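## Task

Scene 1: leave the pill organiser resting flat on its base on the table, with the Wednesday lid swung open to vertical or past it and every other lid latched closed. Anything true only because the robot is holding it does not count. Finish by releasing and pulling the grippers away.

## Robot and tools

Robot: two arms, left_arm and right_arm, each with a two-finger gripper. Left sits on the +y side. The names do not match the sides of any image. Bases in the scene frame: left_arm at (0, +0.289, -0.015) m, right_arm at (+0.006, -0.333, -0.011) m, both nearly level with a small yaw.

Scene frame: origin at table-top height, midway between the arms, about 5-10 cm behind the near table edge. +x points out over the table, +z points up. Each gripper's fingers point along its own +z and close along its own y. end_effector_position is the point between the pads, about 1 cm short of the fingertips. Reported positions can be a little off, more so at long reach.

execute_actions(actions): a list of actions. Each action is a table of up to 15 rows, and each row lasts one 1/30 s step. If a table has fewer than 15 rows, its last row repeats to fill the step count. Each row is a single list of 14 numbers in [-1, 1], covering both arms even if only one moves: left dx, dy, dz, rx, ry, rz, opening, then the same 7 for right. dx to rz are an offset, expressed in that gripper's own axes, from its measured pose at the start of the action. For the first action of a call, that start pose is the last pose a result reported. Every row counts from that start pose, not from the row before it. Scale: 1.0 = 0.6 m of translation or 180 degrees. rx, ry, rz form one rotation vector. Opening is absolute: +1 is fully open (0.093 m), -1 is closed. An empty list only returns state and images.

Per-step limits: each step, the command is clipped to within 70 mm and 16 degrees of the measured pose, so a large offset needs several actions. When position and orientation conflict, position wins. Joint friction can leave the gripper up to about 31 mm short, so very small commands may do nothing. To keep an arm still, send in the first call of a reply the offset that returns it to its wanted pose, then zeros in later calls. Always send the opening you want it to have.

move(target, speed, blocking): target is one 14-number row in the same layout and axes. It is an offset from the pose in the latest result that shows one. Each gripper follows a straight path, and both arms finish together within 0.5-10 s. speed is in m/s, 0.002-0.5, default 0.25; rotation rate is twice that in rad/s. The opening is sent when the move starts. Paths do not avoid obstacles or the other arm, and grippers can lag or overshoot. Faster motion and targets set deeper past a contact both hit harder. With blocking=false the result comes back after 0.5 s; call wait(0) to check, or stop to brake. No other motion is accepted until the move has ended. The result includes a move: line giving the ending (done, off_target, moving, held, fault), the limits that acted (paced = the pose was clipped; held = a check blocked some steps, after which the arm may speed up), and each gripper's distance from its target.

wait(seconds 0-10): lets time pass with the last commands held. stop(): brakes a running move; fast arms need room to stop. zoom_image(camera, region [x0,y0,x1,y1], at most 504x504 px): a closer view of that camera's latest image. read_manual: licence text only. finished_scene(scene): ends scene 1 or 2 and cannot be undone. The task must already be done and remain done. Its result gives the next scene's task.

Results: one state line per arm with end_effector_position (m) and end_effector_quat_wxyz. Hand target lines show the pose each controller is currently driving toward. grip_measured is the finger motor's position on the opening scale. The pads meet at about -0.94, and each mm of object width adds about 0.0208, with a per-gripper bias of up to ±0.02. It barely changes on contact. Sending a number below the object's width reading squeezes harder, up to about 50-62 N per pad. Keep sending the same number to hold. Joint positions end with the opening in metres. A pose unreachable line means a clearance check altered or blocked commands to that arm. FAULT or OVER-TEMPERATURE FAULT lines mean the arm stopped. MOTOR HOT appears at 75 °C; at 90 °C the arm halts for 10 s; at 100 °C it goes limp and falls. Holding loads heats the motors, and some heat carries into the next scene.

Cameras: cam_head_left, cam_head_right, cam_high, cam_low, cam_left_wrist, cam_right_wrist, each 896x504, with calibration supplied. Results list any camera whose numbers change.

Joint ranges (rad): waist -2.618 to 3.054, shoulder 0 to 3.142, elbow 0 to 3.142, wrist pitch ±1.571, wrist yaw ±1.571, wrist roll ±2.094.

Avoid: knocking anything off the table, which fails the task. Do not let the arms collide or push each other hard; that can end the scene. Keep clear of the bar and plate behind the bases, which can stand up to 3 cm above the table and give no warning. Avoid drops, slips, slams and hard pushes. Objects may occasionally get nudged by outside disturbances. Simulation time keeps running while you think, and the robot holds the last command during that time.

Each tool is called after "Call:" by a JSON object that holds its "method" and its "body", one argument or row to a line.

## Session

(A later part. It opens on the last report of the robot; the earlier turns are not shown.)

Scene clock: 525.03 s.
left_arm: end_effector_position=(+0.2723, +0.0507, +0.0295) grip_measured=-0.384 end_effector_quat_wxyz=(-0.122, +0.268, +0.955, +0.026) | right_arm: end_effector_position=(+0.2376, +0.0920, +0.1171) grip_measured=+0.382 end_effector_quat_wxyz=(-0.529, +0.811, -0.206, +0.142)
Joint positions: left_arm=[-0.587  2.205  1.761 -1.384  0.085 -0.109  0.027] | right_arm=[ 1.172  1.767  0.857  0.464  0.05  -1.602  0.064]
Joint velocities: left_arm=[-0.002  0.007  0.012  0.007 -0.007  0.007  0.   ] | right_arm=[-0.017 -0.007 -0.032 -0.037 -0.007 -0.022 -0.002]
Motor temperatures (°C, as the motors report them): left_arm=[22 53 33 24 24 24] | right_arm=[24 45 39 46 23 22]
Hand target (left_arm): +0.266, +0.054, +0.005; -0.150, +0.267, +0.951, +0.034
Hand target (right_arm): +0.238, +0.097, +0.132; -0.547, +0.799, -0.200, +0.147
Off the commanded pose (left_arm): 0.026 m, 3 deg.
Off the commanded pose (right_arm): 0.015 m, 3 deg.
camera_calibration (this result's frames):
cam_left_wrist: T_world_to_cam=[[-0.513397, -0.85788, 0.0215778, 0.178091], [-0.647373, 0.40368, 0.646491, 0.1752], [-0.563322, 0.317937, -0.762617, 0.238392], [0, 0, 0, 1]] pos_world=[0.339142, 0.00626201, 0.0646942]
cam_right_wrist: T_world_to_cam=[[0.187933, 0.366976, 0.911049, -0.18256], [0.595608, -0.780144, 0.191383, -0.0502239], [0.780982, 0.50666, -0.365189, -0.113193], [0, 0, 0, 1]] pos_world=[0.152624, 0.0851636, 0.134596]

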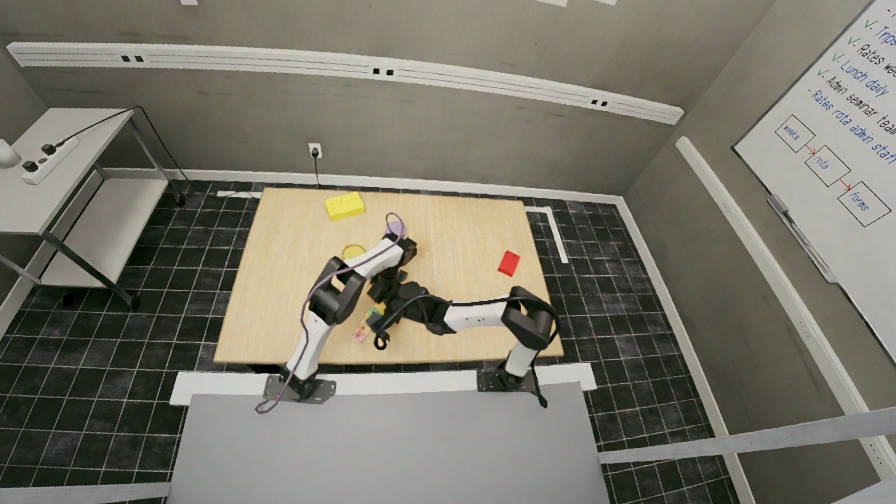

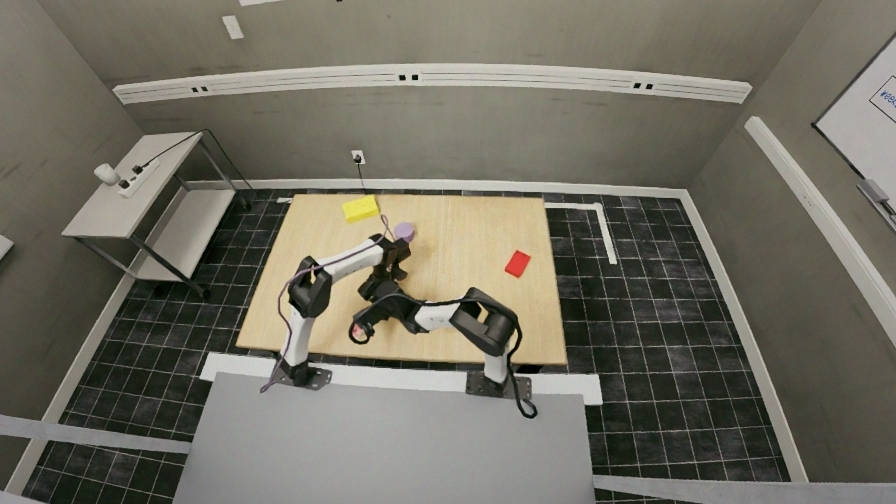

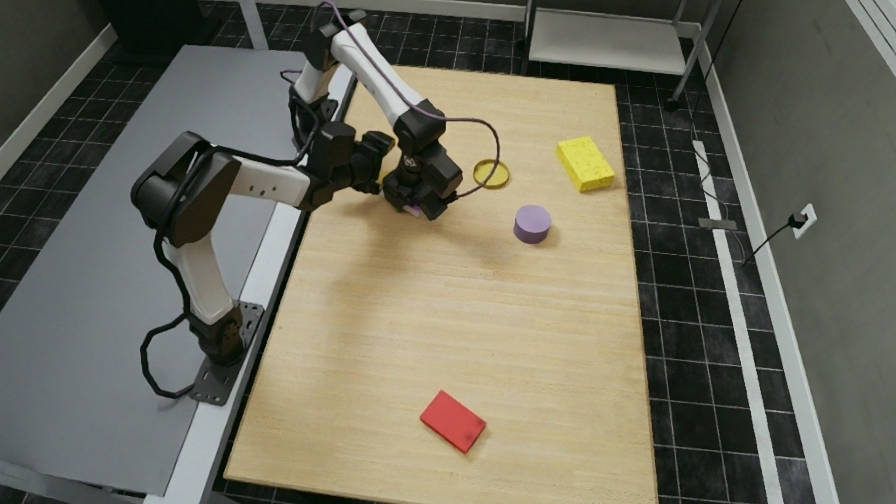

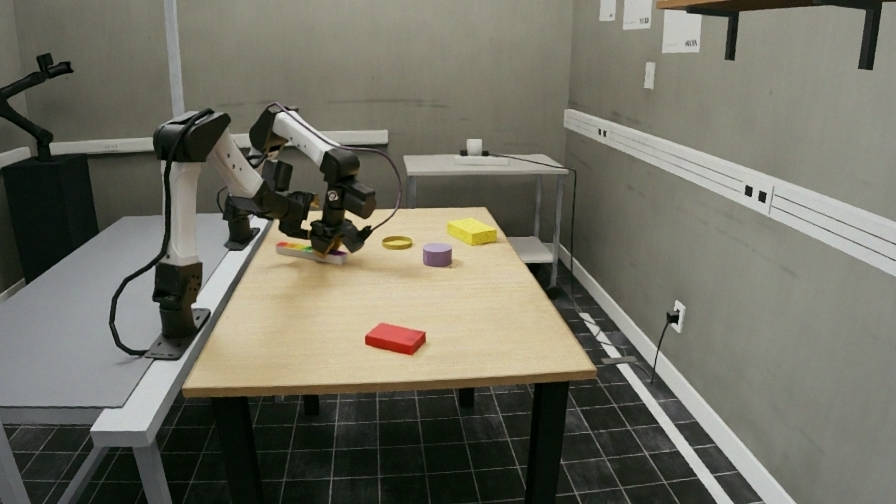

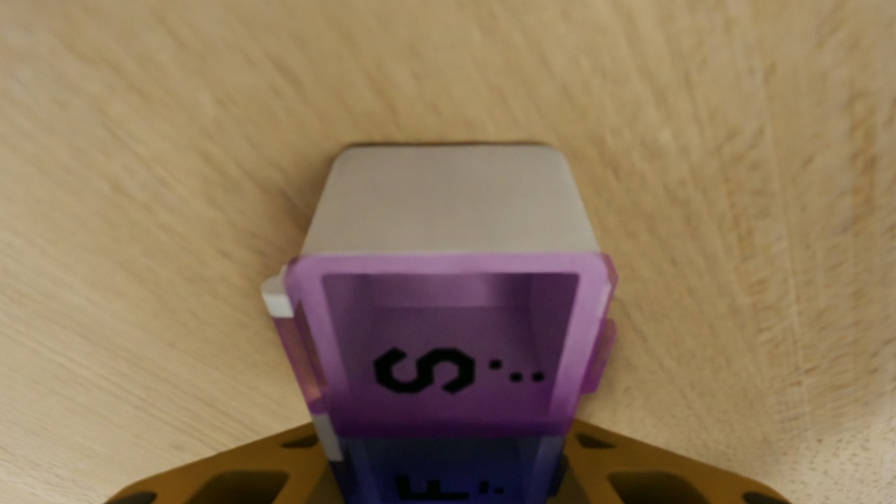

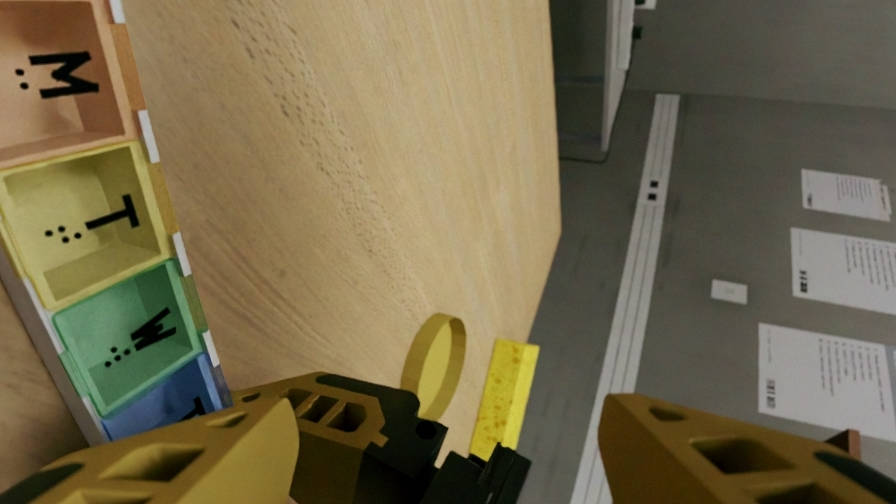

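Call:
{"method": "zoom_image", "body": {
  "camera": "cam_low",
  "region": [210, 90, 410, 275]
}}

Region (210, 90, 410, 275) of cam_low's 896x504 image, scaled by 2.520, with more detail than that image has; it fills the top 466 rows of this view, and the rest is white.

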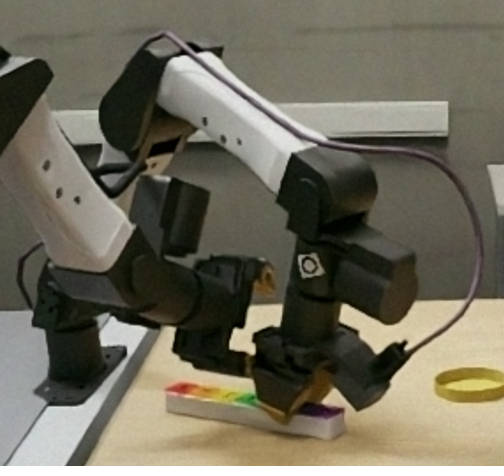

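Call:
{"method": "move", "body": {
  "target": [0.0835, -0.010, 0.0128, 0, 0, 0, 0.25, -0.1302, 0.077, 0.0158, -0.2967, 0.0007, 0.0073, 0.5],
  "speed": 0.2
}}

Scene clock: 647.67 s.
left_arm: end_effector_position=(+0.2514, +0.0624, +0.0341) grip_measured=+0.248 end_effector_quat_wxyz=(-0.126, +0.270, +0.954, +0.029) | right_arm: end_effector_position=(+0.1898, +0.1139, +0.0905) grip_measured=+0.497 end_effector_quat_wxyz=(-0.300, +0.922, -0.234, +0.072)
Joint positions: left_arm=[-0.598  2.116  1.637 -1.358  0.085 -0.116  0.057] | right_arm=[ 1.297  1.928  1.38  -0.438  0.105 -1.463  0.069]
Joint velocities: left_arm=[ 0.007  0.017  0.002  0.081 -0.051 -0.022  0.001] | right_arm=[-0.002 -0.022  0.017  0.007 -0.037 -0.022  0.   ]
Motor temperatures (°C, as the motors report them): left_arm=[22 49 31 24 24 24] | right_arm=[24 45 42 46 23 22]
Hand target (left_arm): +0.252, +0.062, +0.034; -0.125, +0.270, +0.954, +0.029
Hand target (right_arm): +0.190, +0.114, +0.091; -0.301, +0.922, -0.234, +0.072
Off the commanded pose (left_arm): 0.027 m, 1 deg.
Off the commanded pose (right_arm): 0.033 m, 23 deg; orientation clipped at the last step of the last action.
move: held (left_arm, right_arm); limits=paced,held; held on 41 of 79 steps (right_arm, left_arm), including the last (right_arm, left_arm)
pose unreachable (left arm): on one or more control steps of this call, first in action 0 (counted from 0), this arm could not follow its commanded pose, so it was not sent that pose on those steps. On the call's last step it was still not sent that pose. It may still have moved: this result reports where it is.
cause: the commanded pose would bring a part of the arm too close to another arm (this arm's forearm (the part past joint 3) and the other arm's wrist (the part past joint 4)).
pose unreachable (right arm): on one or more control steps of this call, first in action 0 (counted from 0), this arm could not follow its commanded pose, so it was not sent that pose on those steps. On the call's last step it was still not sent that pose. It may still have moved: this result reports where it is.
cause: the commanded pose would bring a part of the arm too close to another arm (this arm's wrist (the part past joint 4) and the other arm's forearm (the part past joint 3)).
camera_calibration (this result's frames):
cam_left_wrist: T_world_to_cam=[[-0.516851, -0.855883, 0.0181594, 0.178163], [-0.641959, 0.401526, 0.653196, 0.152525], [-0.566351, 0.325948, -0.756971, 0.226509], [0, 0, 0, 1]] pos_world=[0.318282, 0.0174134, 0.0685967]
cam_right_wrist: T_world_to_cam=[[0.391674, 0.717425, 0.576101, -0.205615], [0.677399, -0.648566, 0.347122, -0.0441666], [0.622674, 0.254291, -0.740009, -0.00393255], [0, 0, 0, 1]] pos_world=[0.112901, 0.119869, 0.130876]

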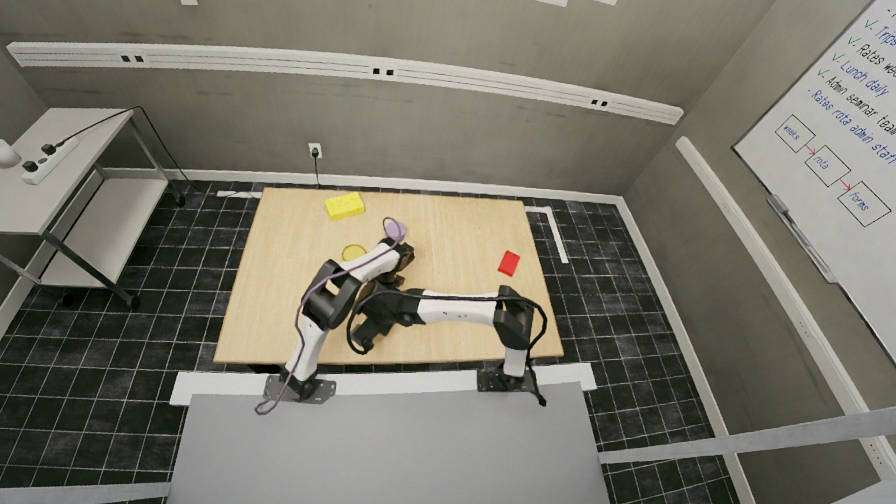

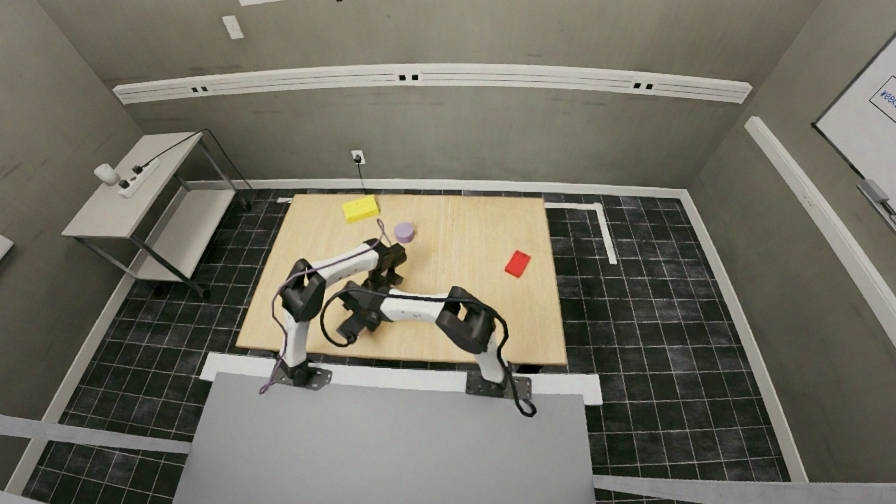

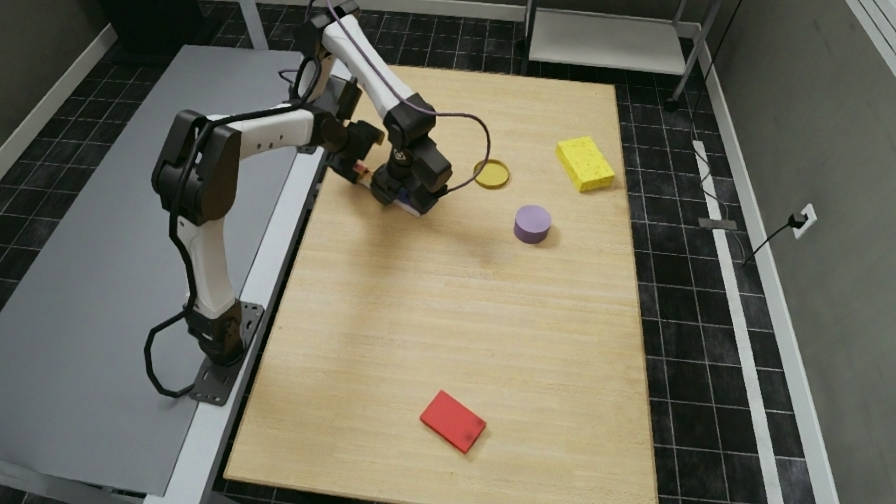

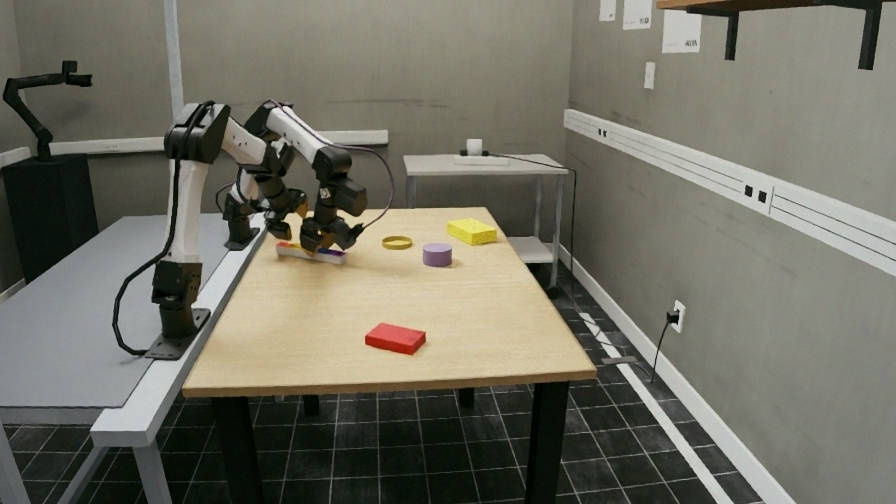

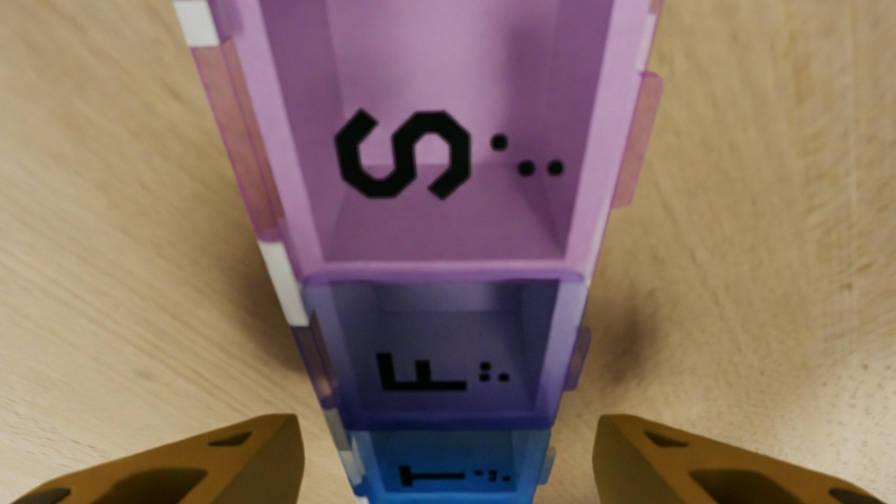

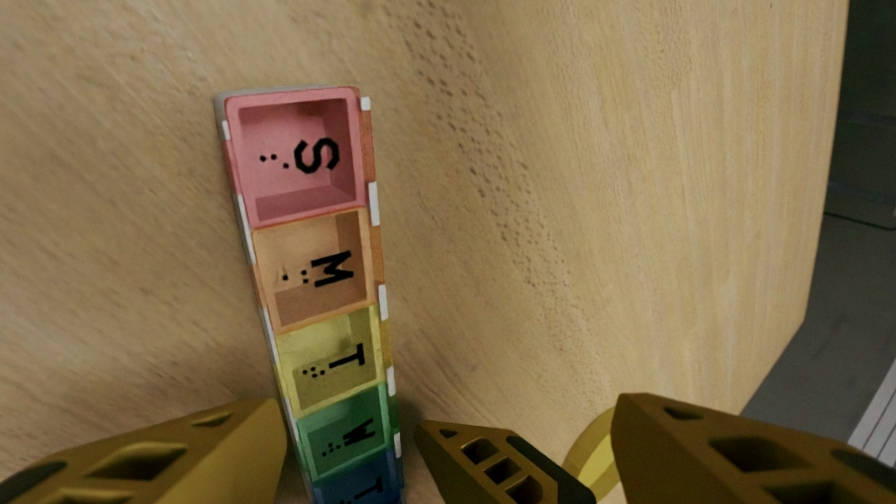

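Call:
{"method": "move", "body": {
  "target": [0.0427, -0.0083, 0.0148, 0, 0, 0, 0.25, -0.0543, 0.0673, 0.0248, -0.078, 0, 0, 0.5],
  "speed": 0.1
}}

Scene clock: 675.70 s.
left_arm: end_effector_position=(+0.2294, +0.0722, +0.0340) grip_measured=+0.248 end_effector_quat_wxyz=(-0.128, +0.271, +0.953, +0.032) | right_arm: end_effector_position=(+0.1544, +0.1035, +0.0559) grip_measured=+0.498 end_effector_quat_wxyz=(-0.188, +0.950, -0.243, +0.047)
Joint positions: left_arm=[-0.617  2.034  1.512 -1.319  0.087 -0.132  0.057] | right_arm=[ 1.359  2.043  1.51  -0.695  0.105 -1.381  0.069]
Joint velocities: left_arm=[-0.007 -0.012 -0.007 -0.022 -0.022 -0.051 -0.001] | right_arm=[-0.007  0.017 -0.027  0.037 -0.037 -0.095 -0.002]
Motor temperatures (°C, as the motors report them): left_arm=[22 54 32 24 24 24] | right_arm=[24 48 41 42 23 22]
Hand target (left_arm): +0.226, +0.072, +0.032; -0.126, +0.270, +0.954, +0.029
Hand target (right_arm): +0.149, +0.109, +0.055; -0.186, +0.952, -0.241, +0.040
Off the commanded pose (left_arm): 0.004 m, 0 deg.
Off the commanded pose (right_arm): 0.007 m, 1 deg.
move: done; limits=held; held on 1 of 49 steps (right_arm)
pose unreachable (right arm): on one or more control steps of this call, first in action 0 (counted from 0), this arm could not follow its commanded pose, so it was not sent that pose on those steps. It may still have moved: this result reports where it is.
cause: the commanded pose would bring a part of the arm too close to another arm (this arm's wrist (the part past joint 4) and the other arm's forearm (the part past joint 3)).
camera_calibration (this result's frames):
cam_left_wrist: T_world_to_cam=[[-0.519601, -0.854278, 0.0149589, 0.175777], [-0.638571, 0.399914, 0.657493, 0.133777], [-0.567664, 0.332082, -0.753313, 0.210458], [0, 0, 0, 1]] pos_world=[0.29623, 0.026774, 0.0679537]
cam_right_wrist: T_world_to_cam=[[0.445527, 0.815865, 0.368605, -0.171311], [0.715754, -0.571918, 0.400757, -0.0318105], [0.537776, 0.085283, -0.838763, 0.0312126], [0, 0, 0, 1]] pos_world=[0.0823067, 0.118912, 0.102074]

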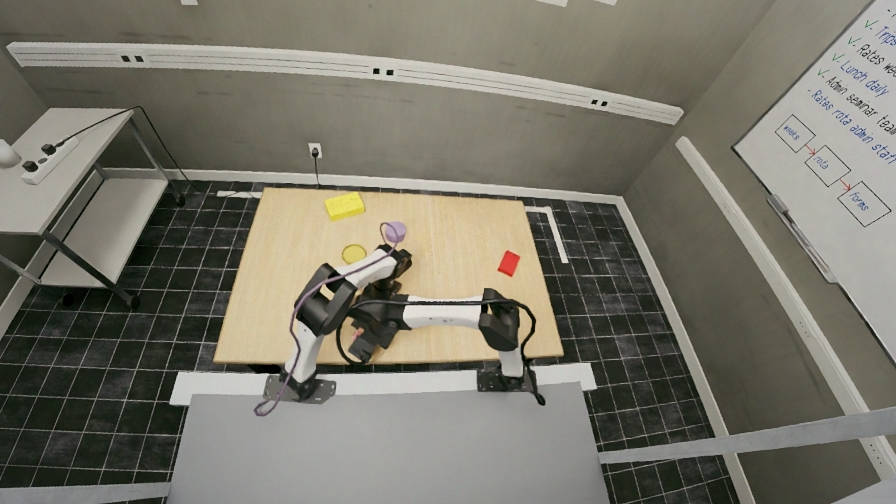

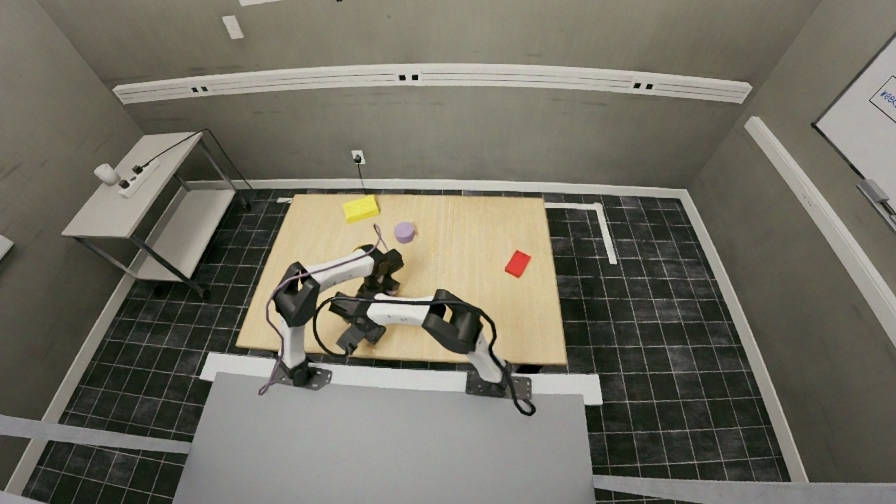

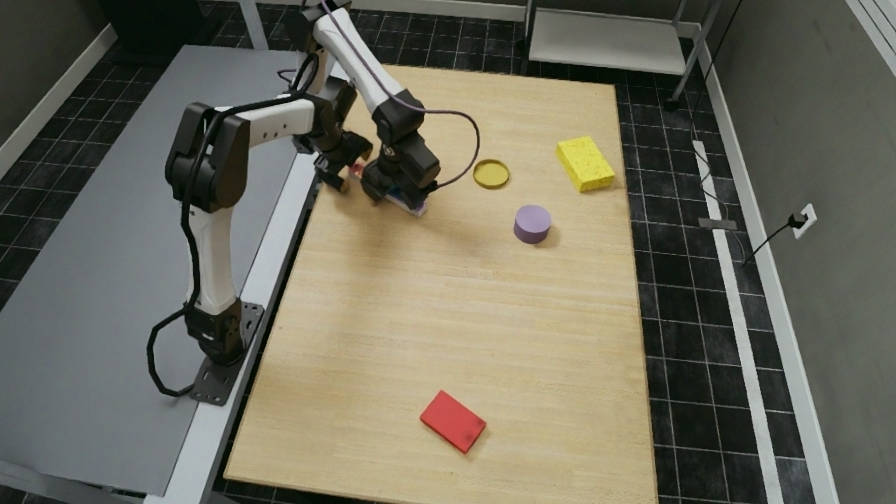

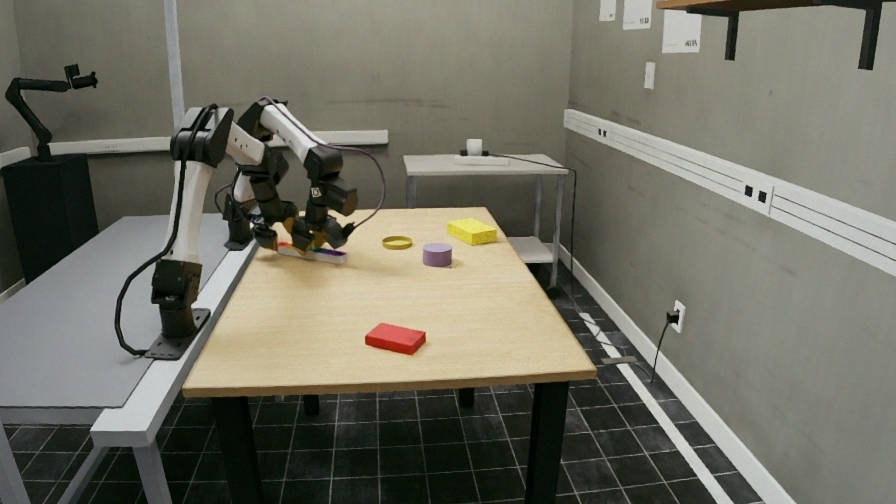

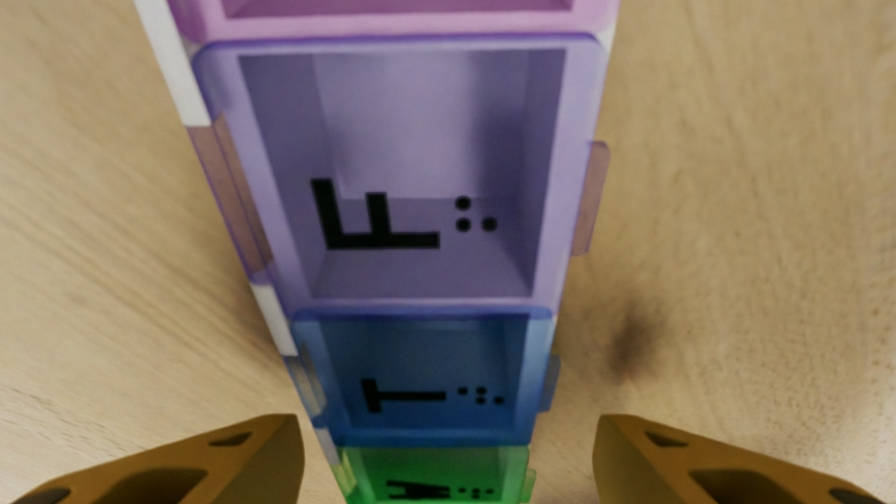

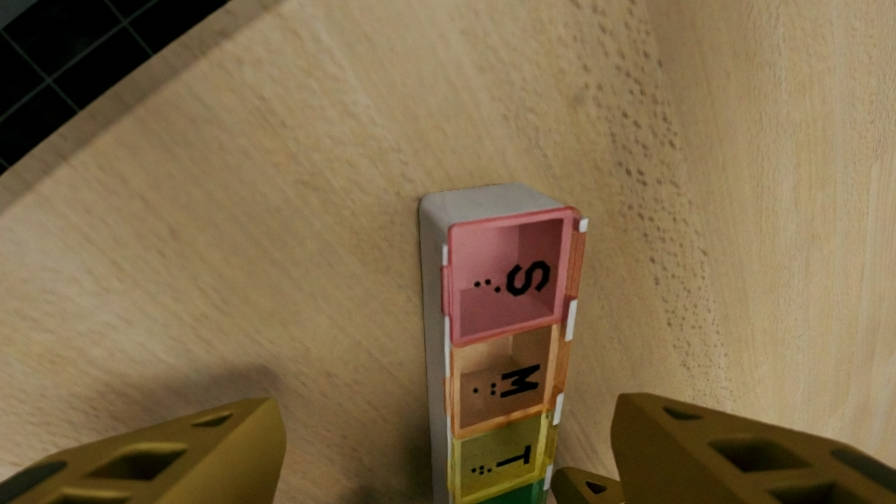

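Call:
{"method": "move", "body": {
  "target": [0, 0, 0, 0, 0, 0, -0.07, -0.0133, -0.0252, 0.0483, -0.075, 0, 0, 0.4],
  "speed": 0.1
}}

Scene clock: 700.30 s.
left_arm: end_effector_position=(+0.2296, +0.0720, +0.0339) grip_measured=-0.068 end_effector_quat_wxyz=(-0.128, +0.271, +0.954, +0.032) | right_arm: end_effector_position=(+0.1611, +0.1279, +0.0421) grip_measured=+0.402 end_effector_quat_wxyz=(-0.118, +0.962, -0.244, +0.033)
Joint positions: left_arm=[-0.617  2.034  1.512 -1.318  0.087 -0.132  0.042] | right_arm=[ 1.351  2.277  1.863 -0.958  0.084 -1.38   0.065]
Joint velocities: left_arm=[-0.022 -0.007 -0.007  0.007 -0.022  0.037 -0.   ] | right_arm=[-0.012 -0.007 -0.002  0.007  0.007 -0.051  0.001]
Motor temperatures (°C, as the motors report them): left_arm=[22 57 32 24 24 24] | right_arm=[24 49 43 39 23 22]
Hand target (left_arm): +0.229, +0.072, +0.034; -0.128, +0.271, +0.953, +0.032
Hand target (right_arm): +0.161, +0.127, +0.042; -0.118, +0.962, -0.244, +0.034
Off the commanded pose (left_arm): 0.000 m, 0 deg.
Off the commanded pose (right_arm): 0.008 m, 5 deg.
move: held (right_arm); limits=held; held on 12 of 43 steps (right_arm), including the last (right_arm)
pose unreachable (right arm): on one or more control steps of this call, first in action 0 (counted from 0), this arm could not follow its commanded pose, so it was not sent that pose on those steps. On the call's last step it was still not sent that pose. It may still have moved: this result reports where it is.
cause: the commanded pose would bring a part of the arm too close to another arm (this arm's forearm (the part past joint 3) and the other arm's forearm (the part past joint 3)).
camera_calibration (this result's frames):
cam_left_wrist: T_world_to_cam=[[-0.51934, -0.854435, 0.0150379, 0.175688], [-0.639305, 0.400137, 0.656642, 0.134205], [-0.567076, 0.331407, -0.754052, 0.210517], [0, 0, 0, 1]] pos_world=[0.296419, 0.0266471, 0.0679738]
cam_right_wrist: T_world_to_cam=[[0.46184, 0.856491, 0.230492, -0.191128], [0.742354, -0.515478, 0.428012, -0.0297639], [0.485402, -0.0265661, -0.873888, 0.0382089], [0, 0, 0, 1]] pos_world=[0.0918192, 0.149372, 0.0901831]

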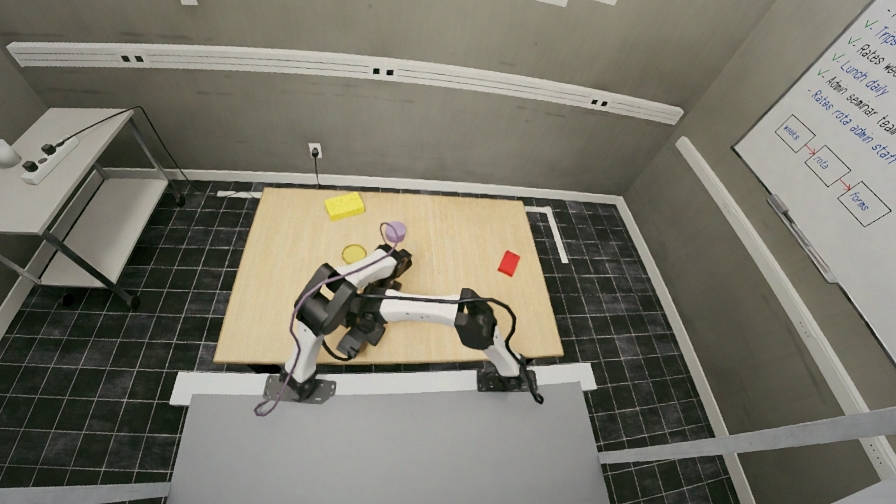

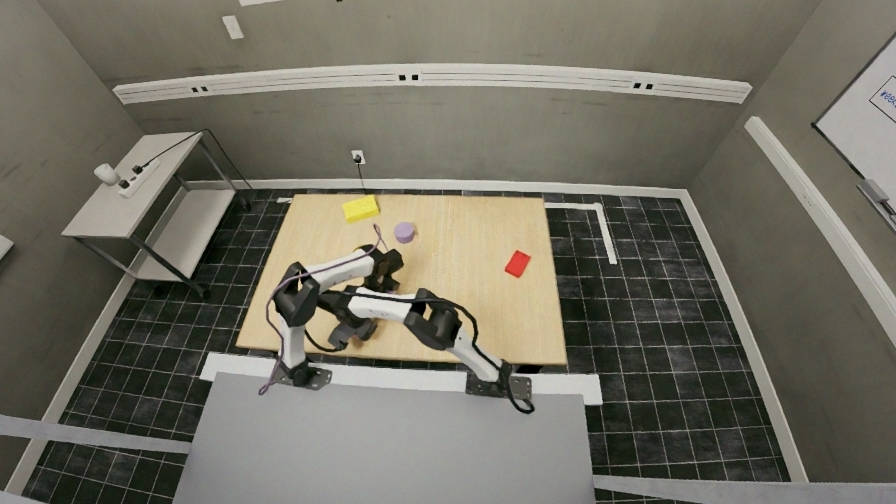

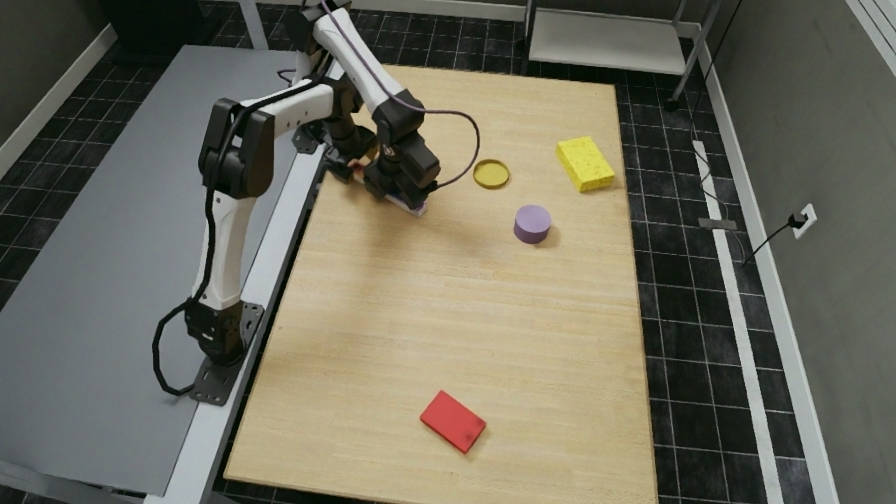

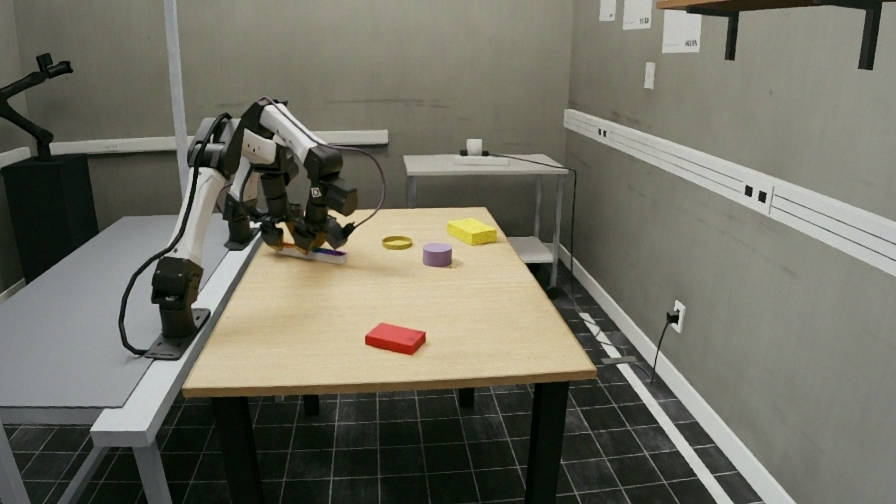

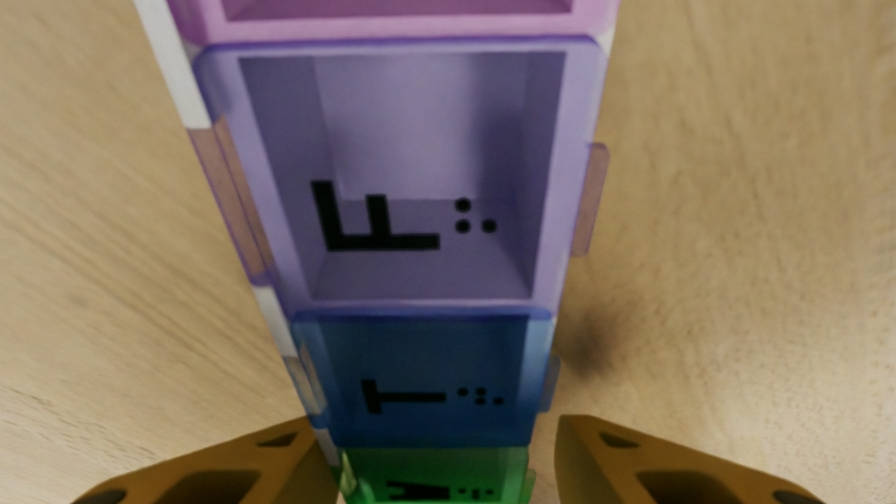

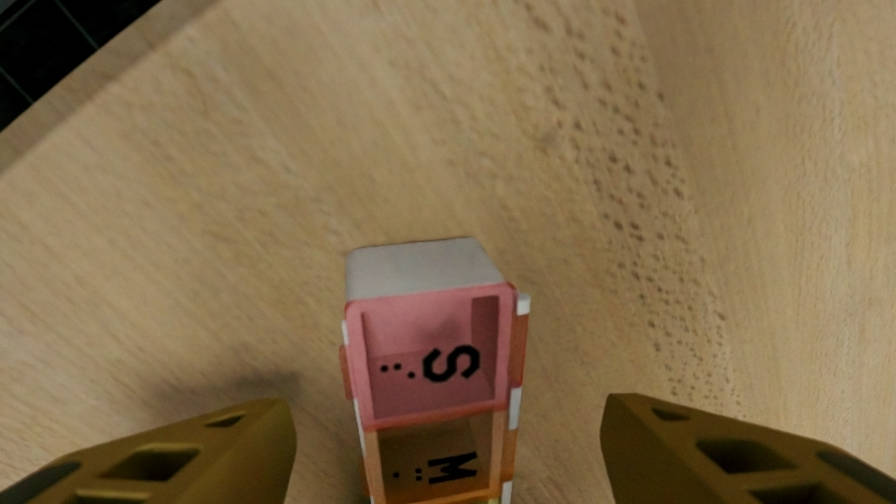

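Call:
{"method": "execute_actions", "body": {
  "actions": [
    [[0,0,0,0,0,0,-0.085,0.001,0.005,0.003,-0.003,0.0006,0,0.37],[0,0,0,0,0,0,-0.10,0.002,0.010,0.007,-0.0055,0.0011,0,0.34],[0,0,0,0,0,0,-0.115,0.003,0.014,0.0095,-0.008,0.0016,0,0.31],[0,0,0,0,0,0,-0.13,0.0035,0.018,0.012,-0.010,0.002,-0.0005,0.28],[0,0,0,0,0,0,-0.145,0.004,0.021,0.014,-0.012,0.0024,-0.0006,0.25],[0,0,0,0,0,0,-0.16,0.0045,0.0235,0.016,-0.013,0.0027,-0.0007,0.22],[0,0,0,0,0,0,-0.175,0.005,0.026,0.0175,-0.0145,0.003,-0.0007,0.2],[0,0,0,0,0,0,-0.19,0.0053,0.0278,0.0189,-0.0156,0.0032,-0.0008,0.2],[0,0,0,0,0,0,-0.205,0.0053,0.0278,0.0189,-0.0156,0.0032,-0.0008,0.2],[0,0,0,0,0,0,-0.22,0.0053,0.0278,0.0189,-0.0156,0.0032,-0.0008,0.2],[0,0,0,0,0,0,-0.24,0.0053,0.0278,0.0189,-0.0156,0.0032,-0.0008,0.2],[0,0,0,0,0,0,-0.26,0.0053,0.0278,0.0189,-0.0156,0.0032,-0.0008,0.2],[0,0,0,0,0,0,-0.28,0.0053,0.0278,0.0189,-0.0156,0.0032,-0.0008,0.2],[0,0,0,0,0,0,-0.30,0.0053,0.0278,0.0189,-0.0156,0.0032,-0.0008,0.2],[0,0,0,0,0,0,-0.32,0.0053,0.0278,0.0189,-0.0156,0.0032,-0.0008,0.2]]
  ]
}}

Scene clock: 715.90 s.
left_arm: end_effector_position=(+0.2296, +0.0720, +0.0339) grip_measured=-0.301 end_effector_quat_wxyz=(-0.128, +0.271, +0.954, +0.032) | right_arm: end_effector_position=(+0.1583, +0.1196, +0.0324) grip_measured=+0.202 end_effector_quat_wxyz=(-0.102, +0.964, -0.243, +0.033)
Joint positions: left_arm=[-0.617  2.034  1.512 -1.318  0.087 -0.132  0.031] | right_arm=[ 1.351  2.277  1.831 -0.958  0.084 -1.38   0.055]
Joint velocities: left_arm=[ 0.002  0.007 -0.002 -0.007 -0.007 -0.007 -0.018] | right_arm=[ 0.007 -0.012 -0.002  0.007 -0.022 -0.022  0.   ]
Motor temperatures (°C, as the motors report them): left_arm=[22 56 32 24 24 24] | right_arm=[24 54 42 38 23 22]
Hand target (left_arm): +0.230, +0.072, +0.034; -0.128, +0.271, +0.954, +0.032
Hand target (right_arm): +0.157, +0.115, +0.027; -0.093, +0.965, -0.244, +0.032
Off the commanded pose (left_arm): 0.000 m, 0 deg.
Off the commanded pose (right_arm): 0.007 m, 1 deg.
camera_calibration (this result's frames):
cam_left_wrist: T_world_to_cam=[[-0.51934, -0.854435, 0.0150379, 0.175688], [-0.639305, 0.400137, 0.656642, 0.134205], [-0.567076, 0.331407, -0.754052, 0.210517], [0, 0, 0, 1]] pos_world=[0.296419, 0.0266471, 0.0679738]
cam_right_wrist: T_world_to_cam=[[0.463027, 0.86352, 0.199846, -0.180523], [0.746809, -0.501524, 0.43675, -0.0304797], [0.47737, -0.0529801, -0.877104, 0.0353948], [0, 0, 0, 1]] pos_world=[0.0894532, 0.142474, 0.0804339]

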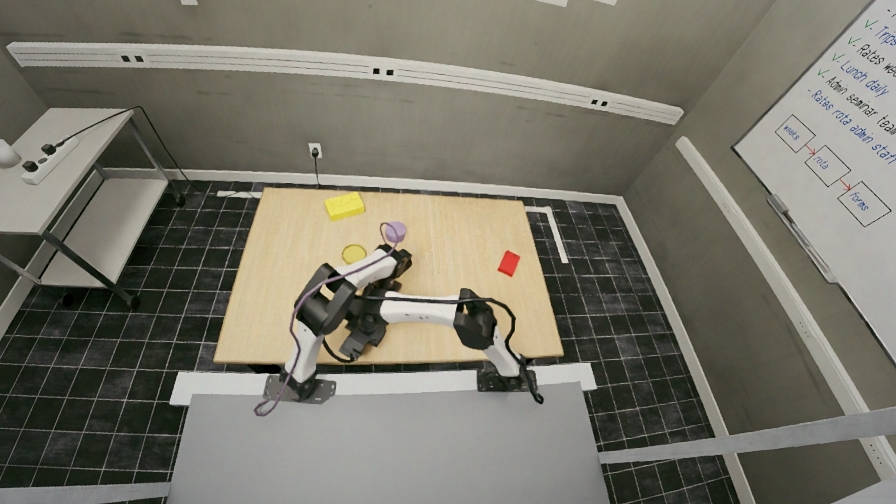

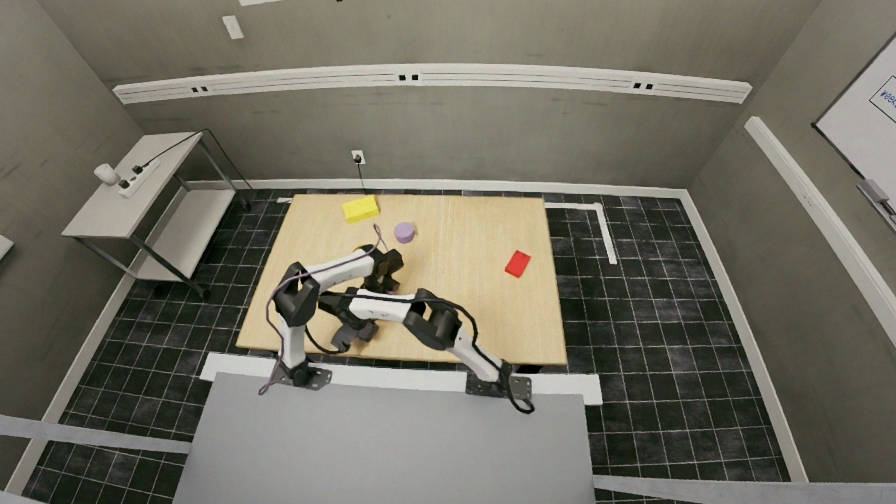

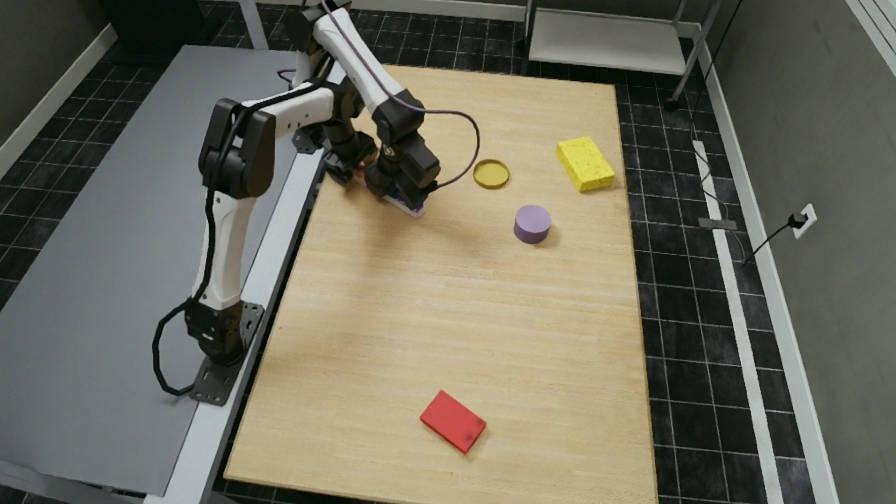

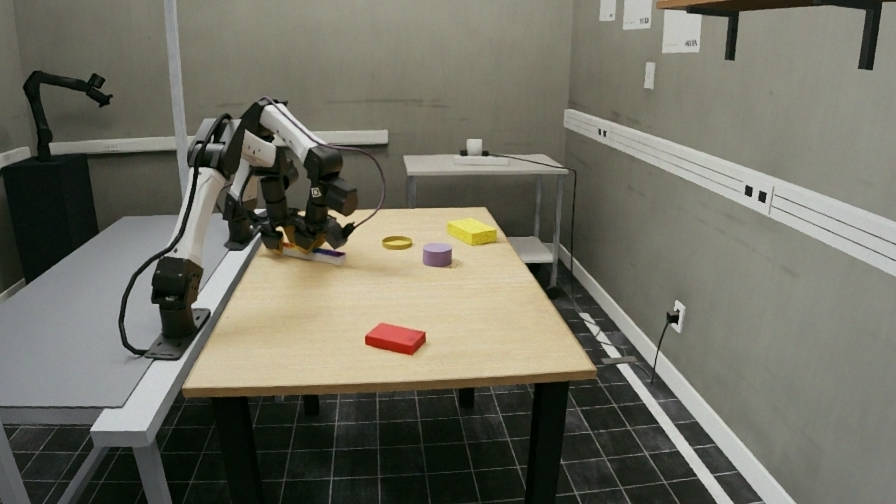

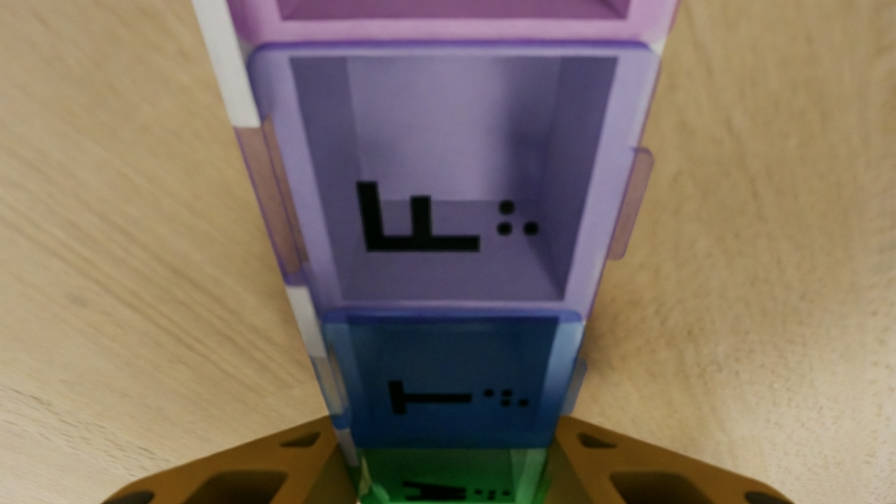

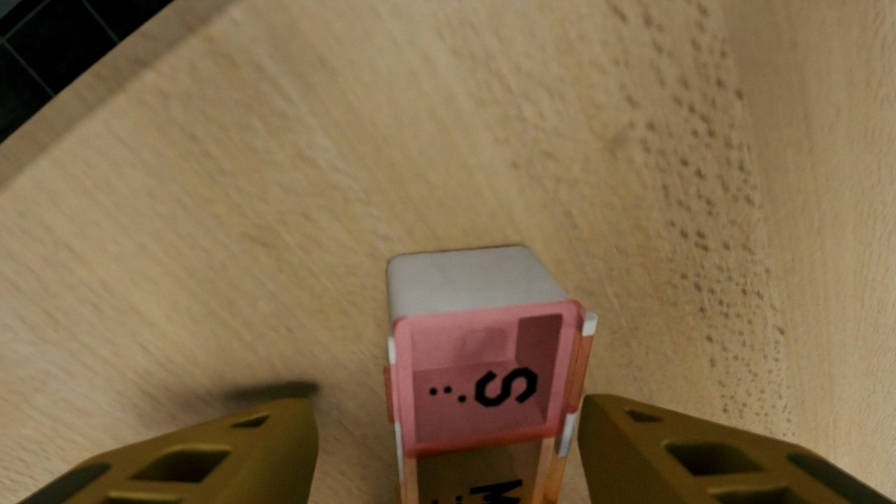

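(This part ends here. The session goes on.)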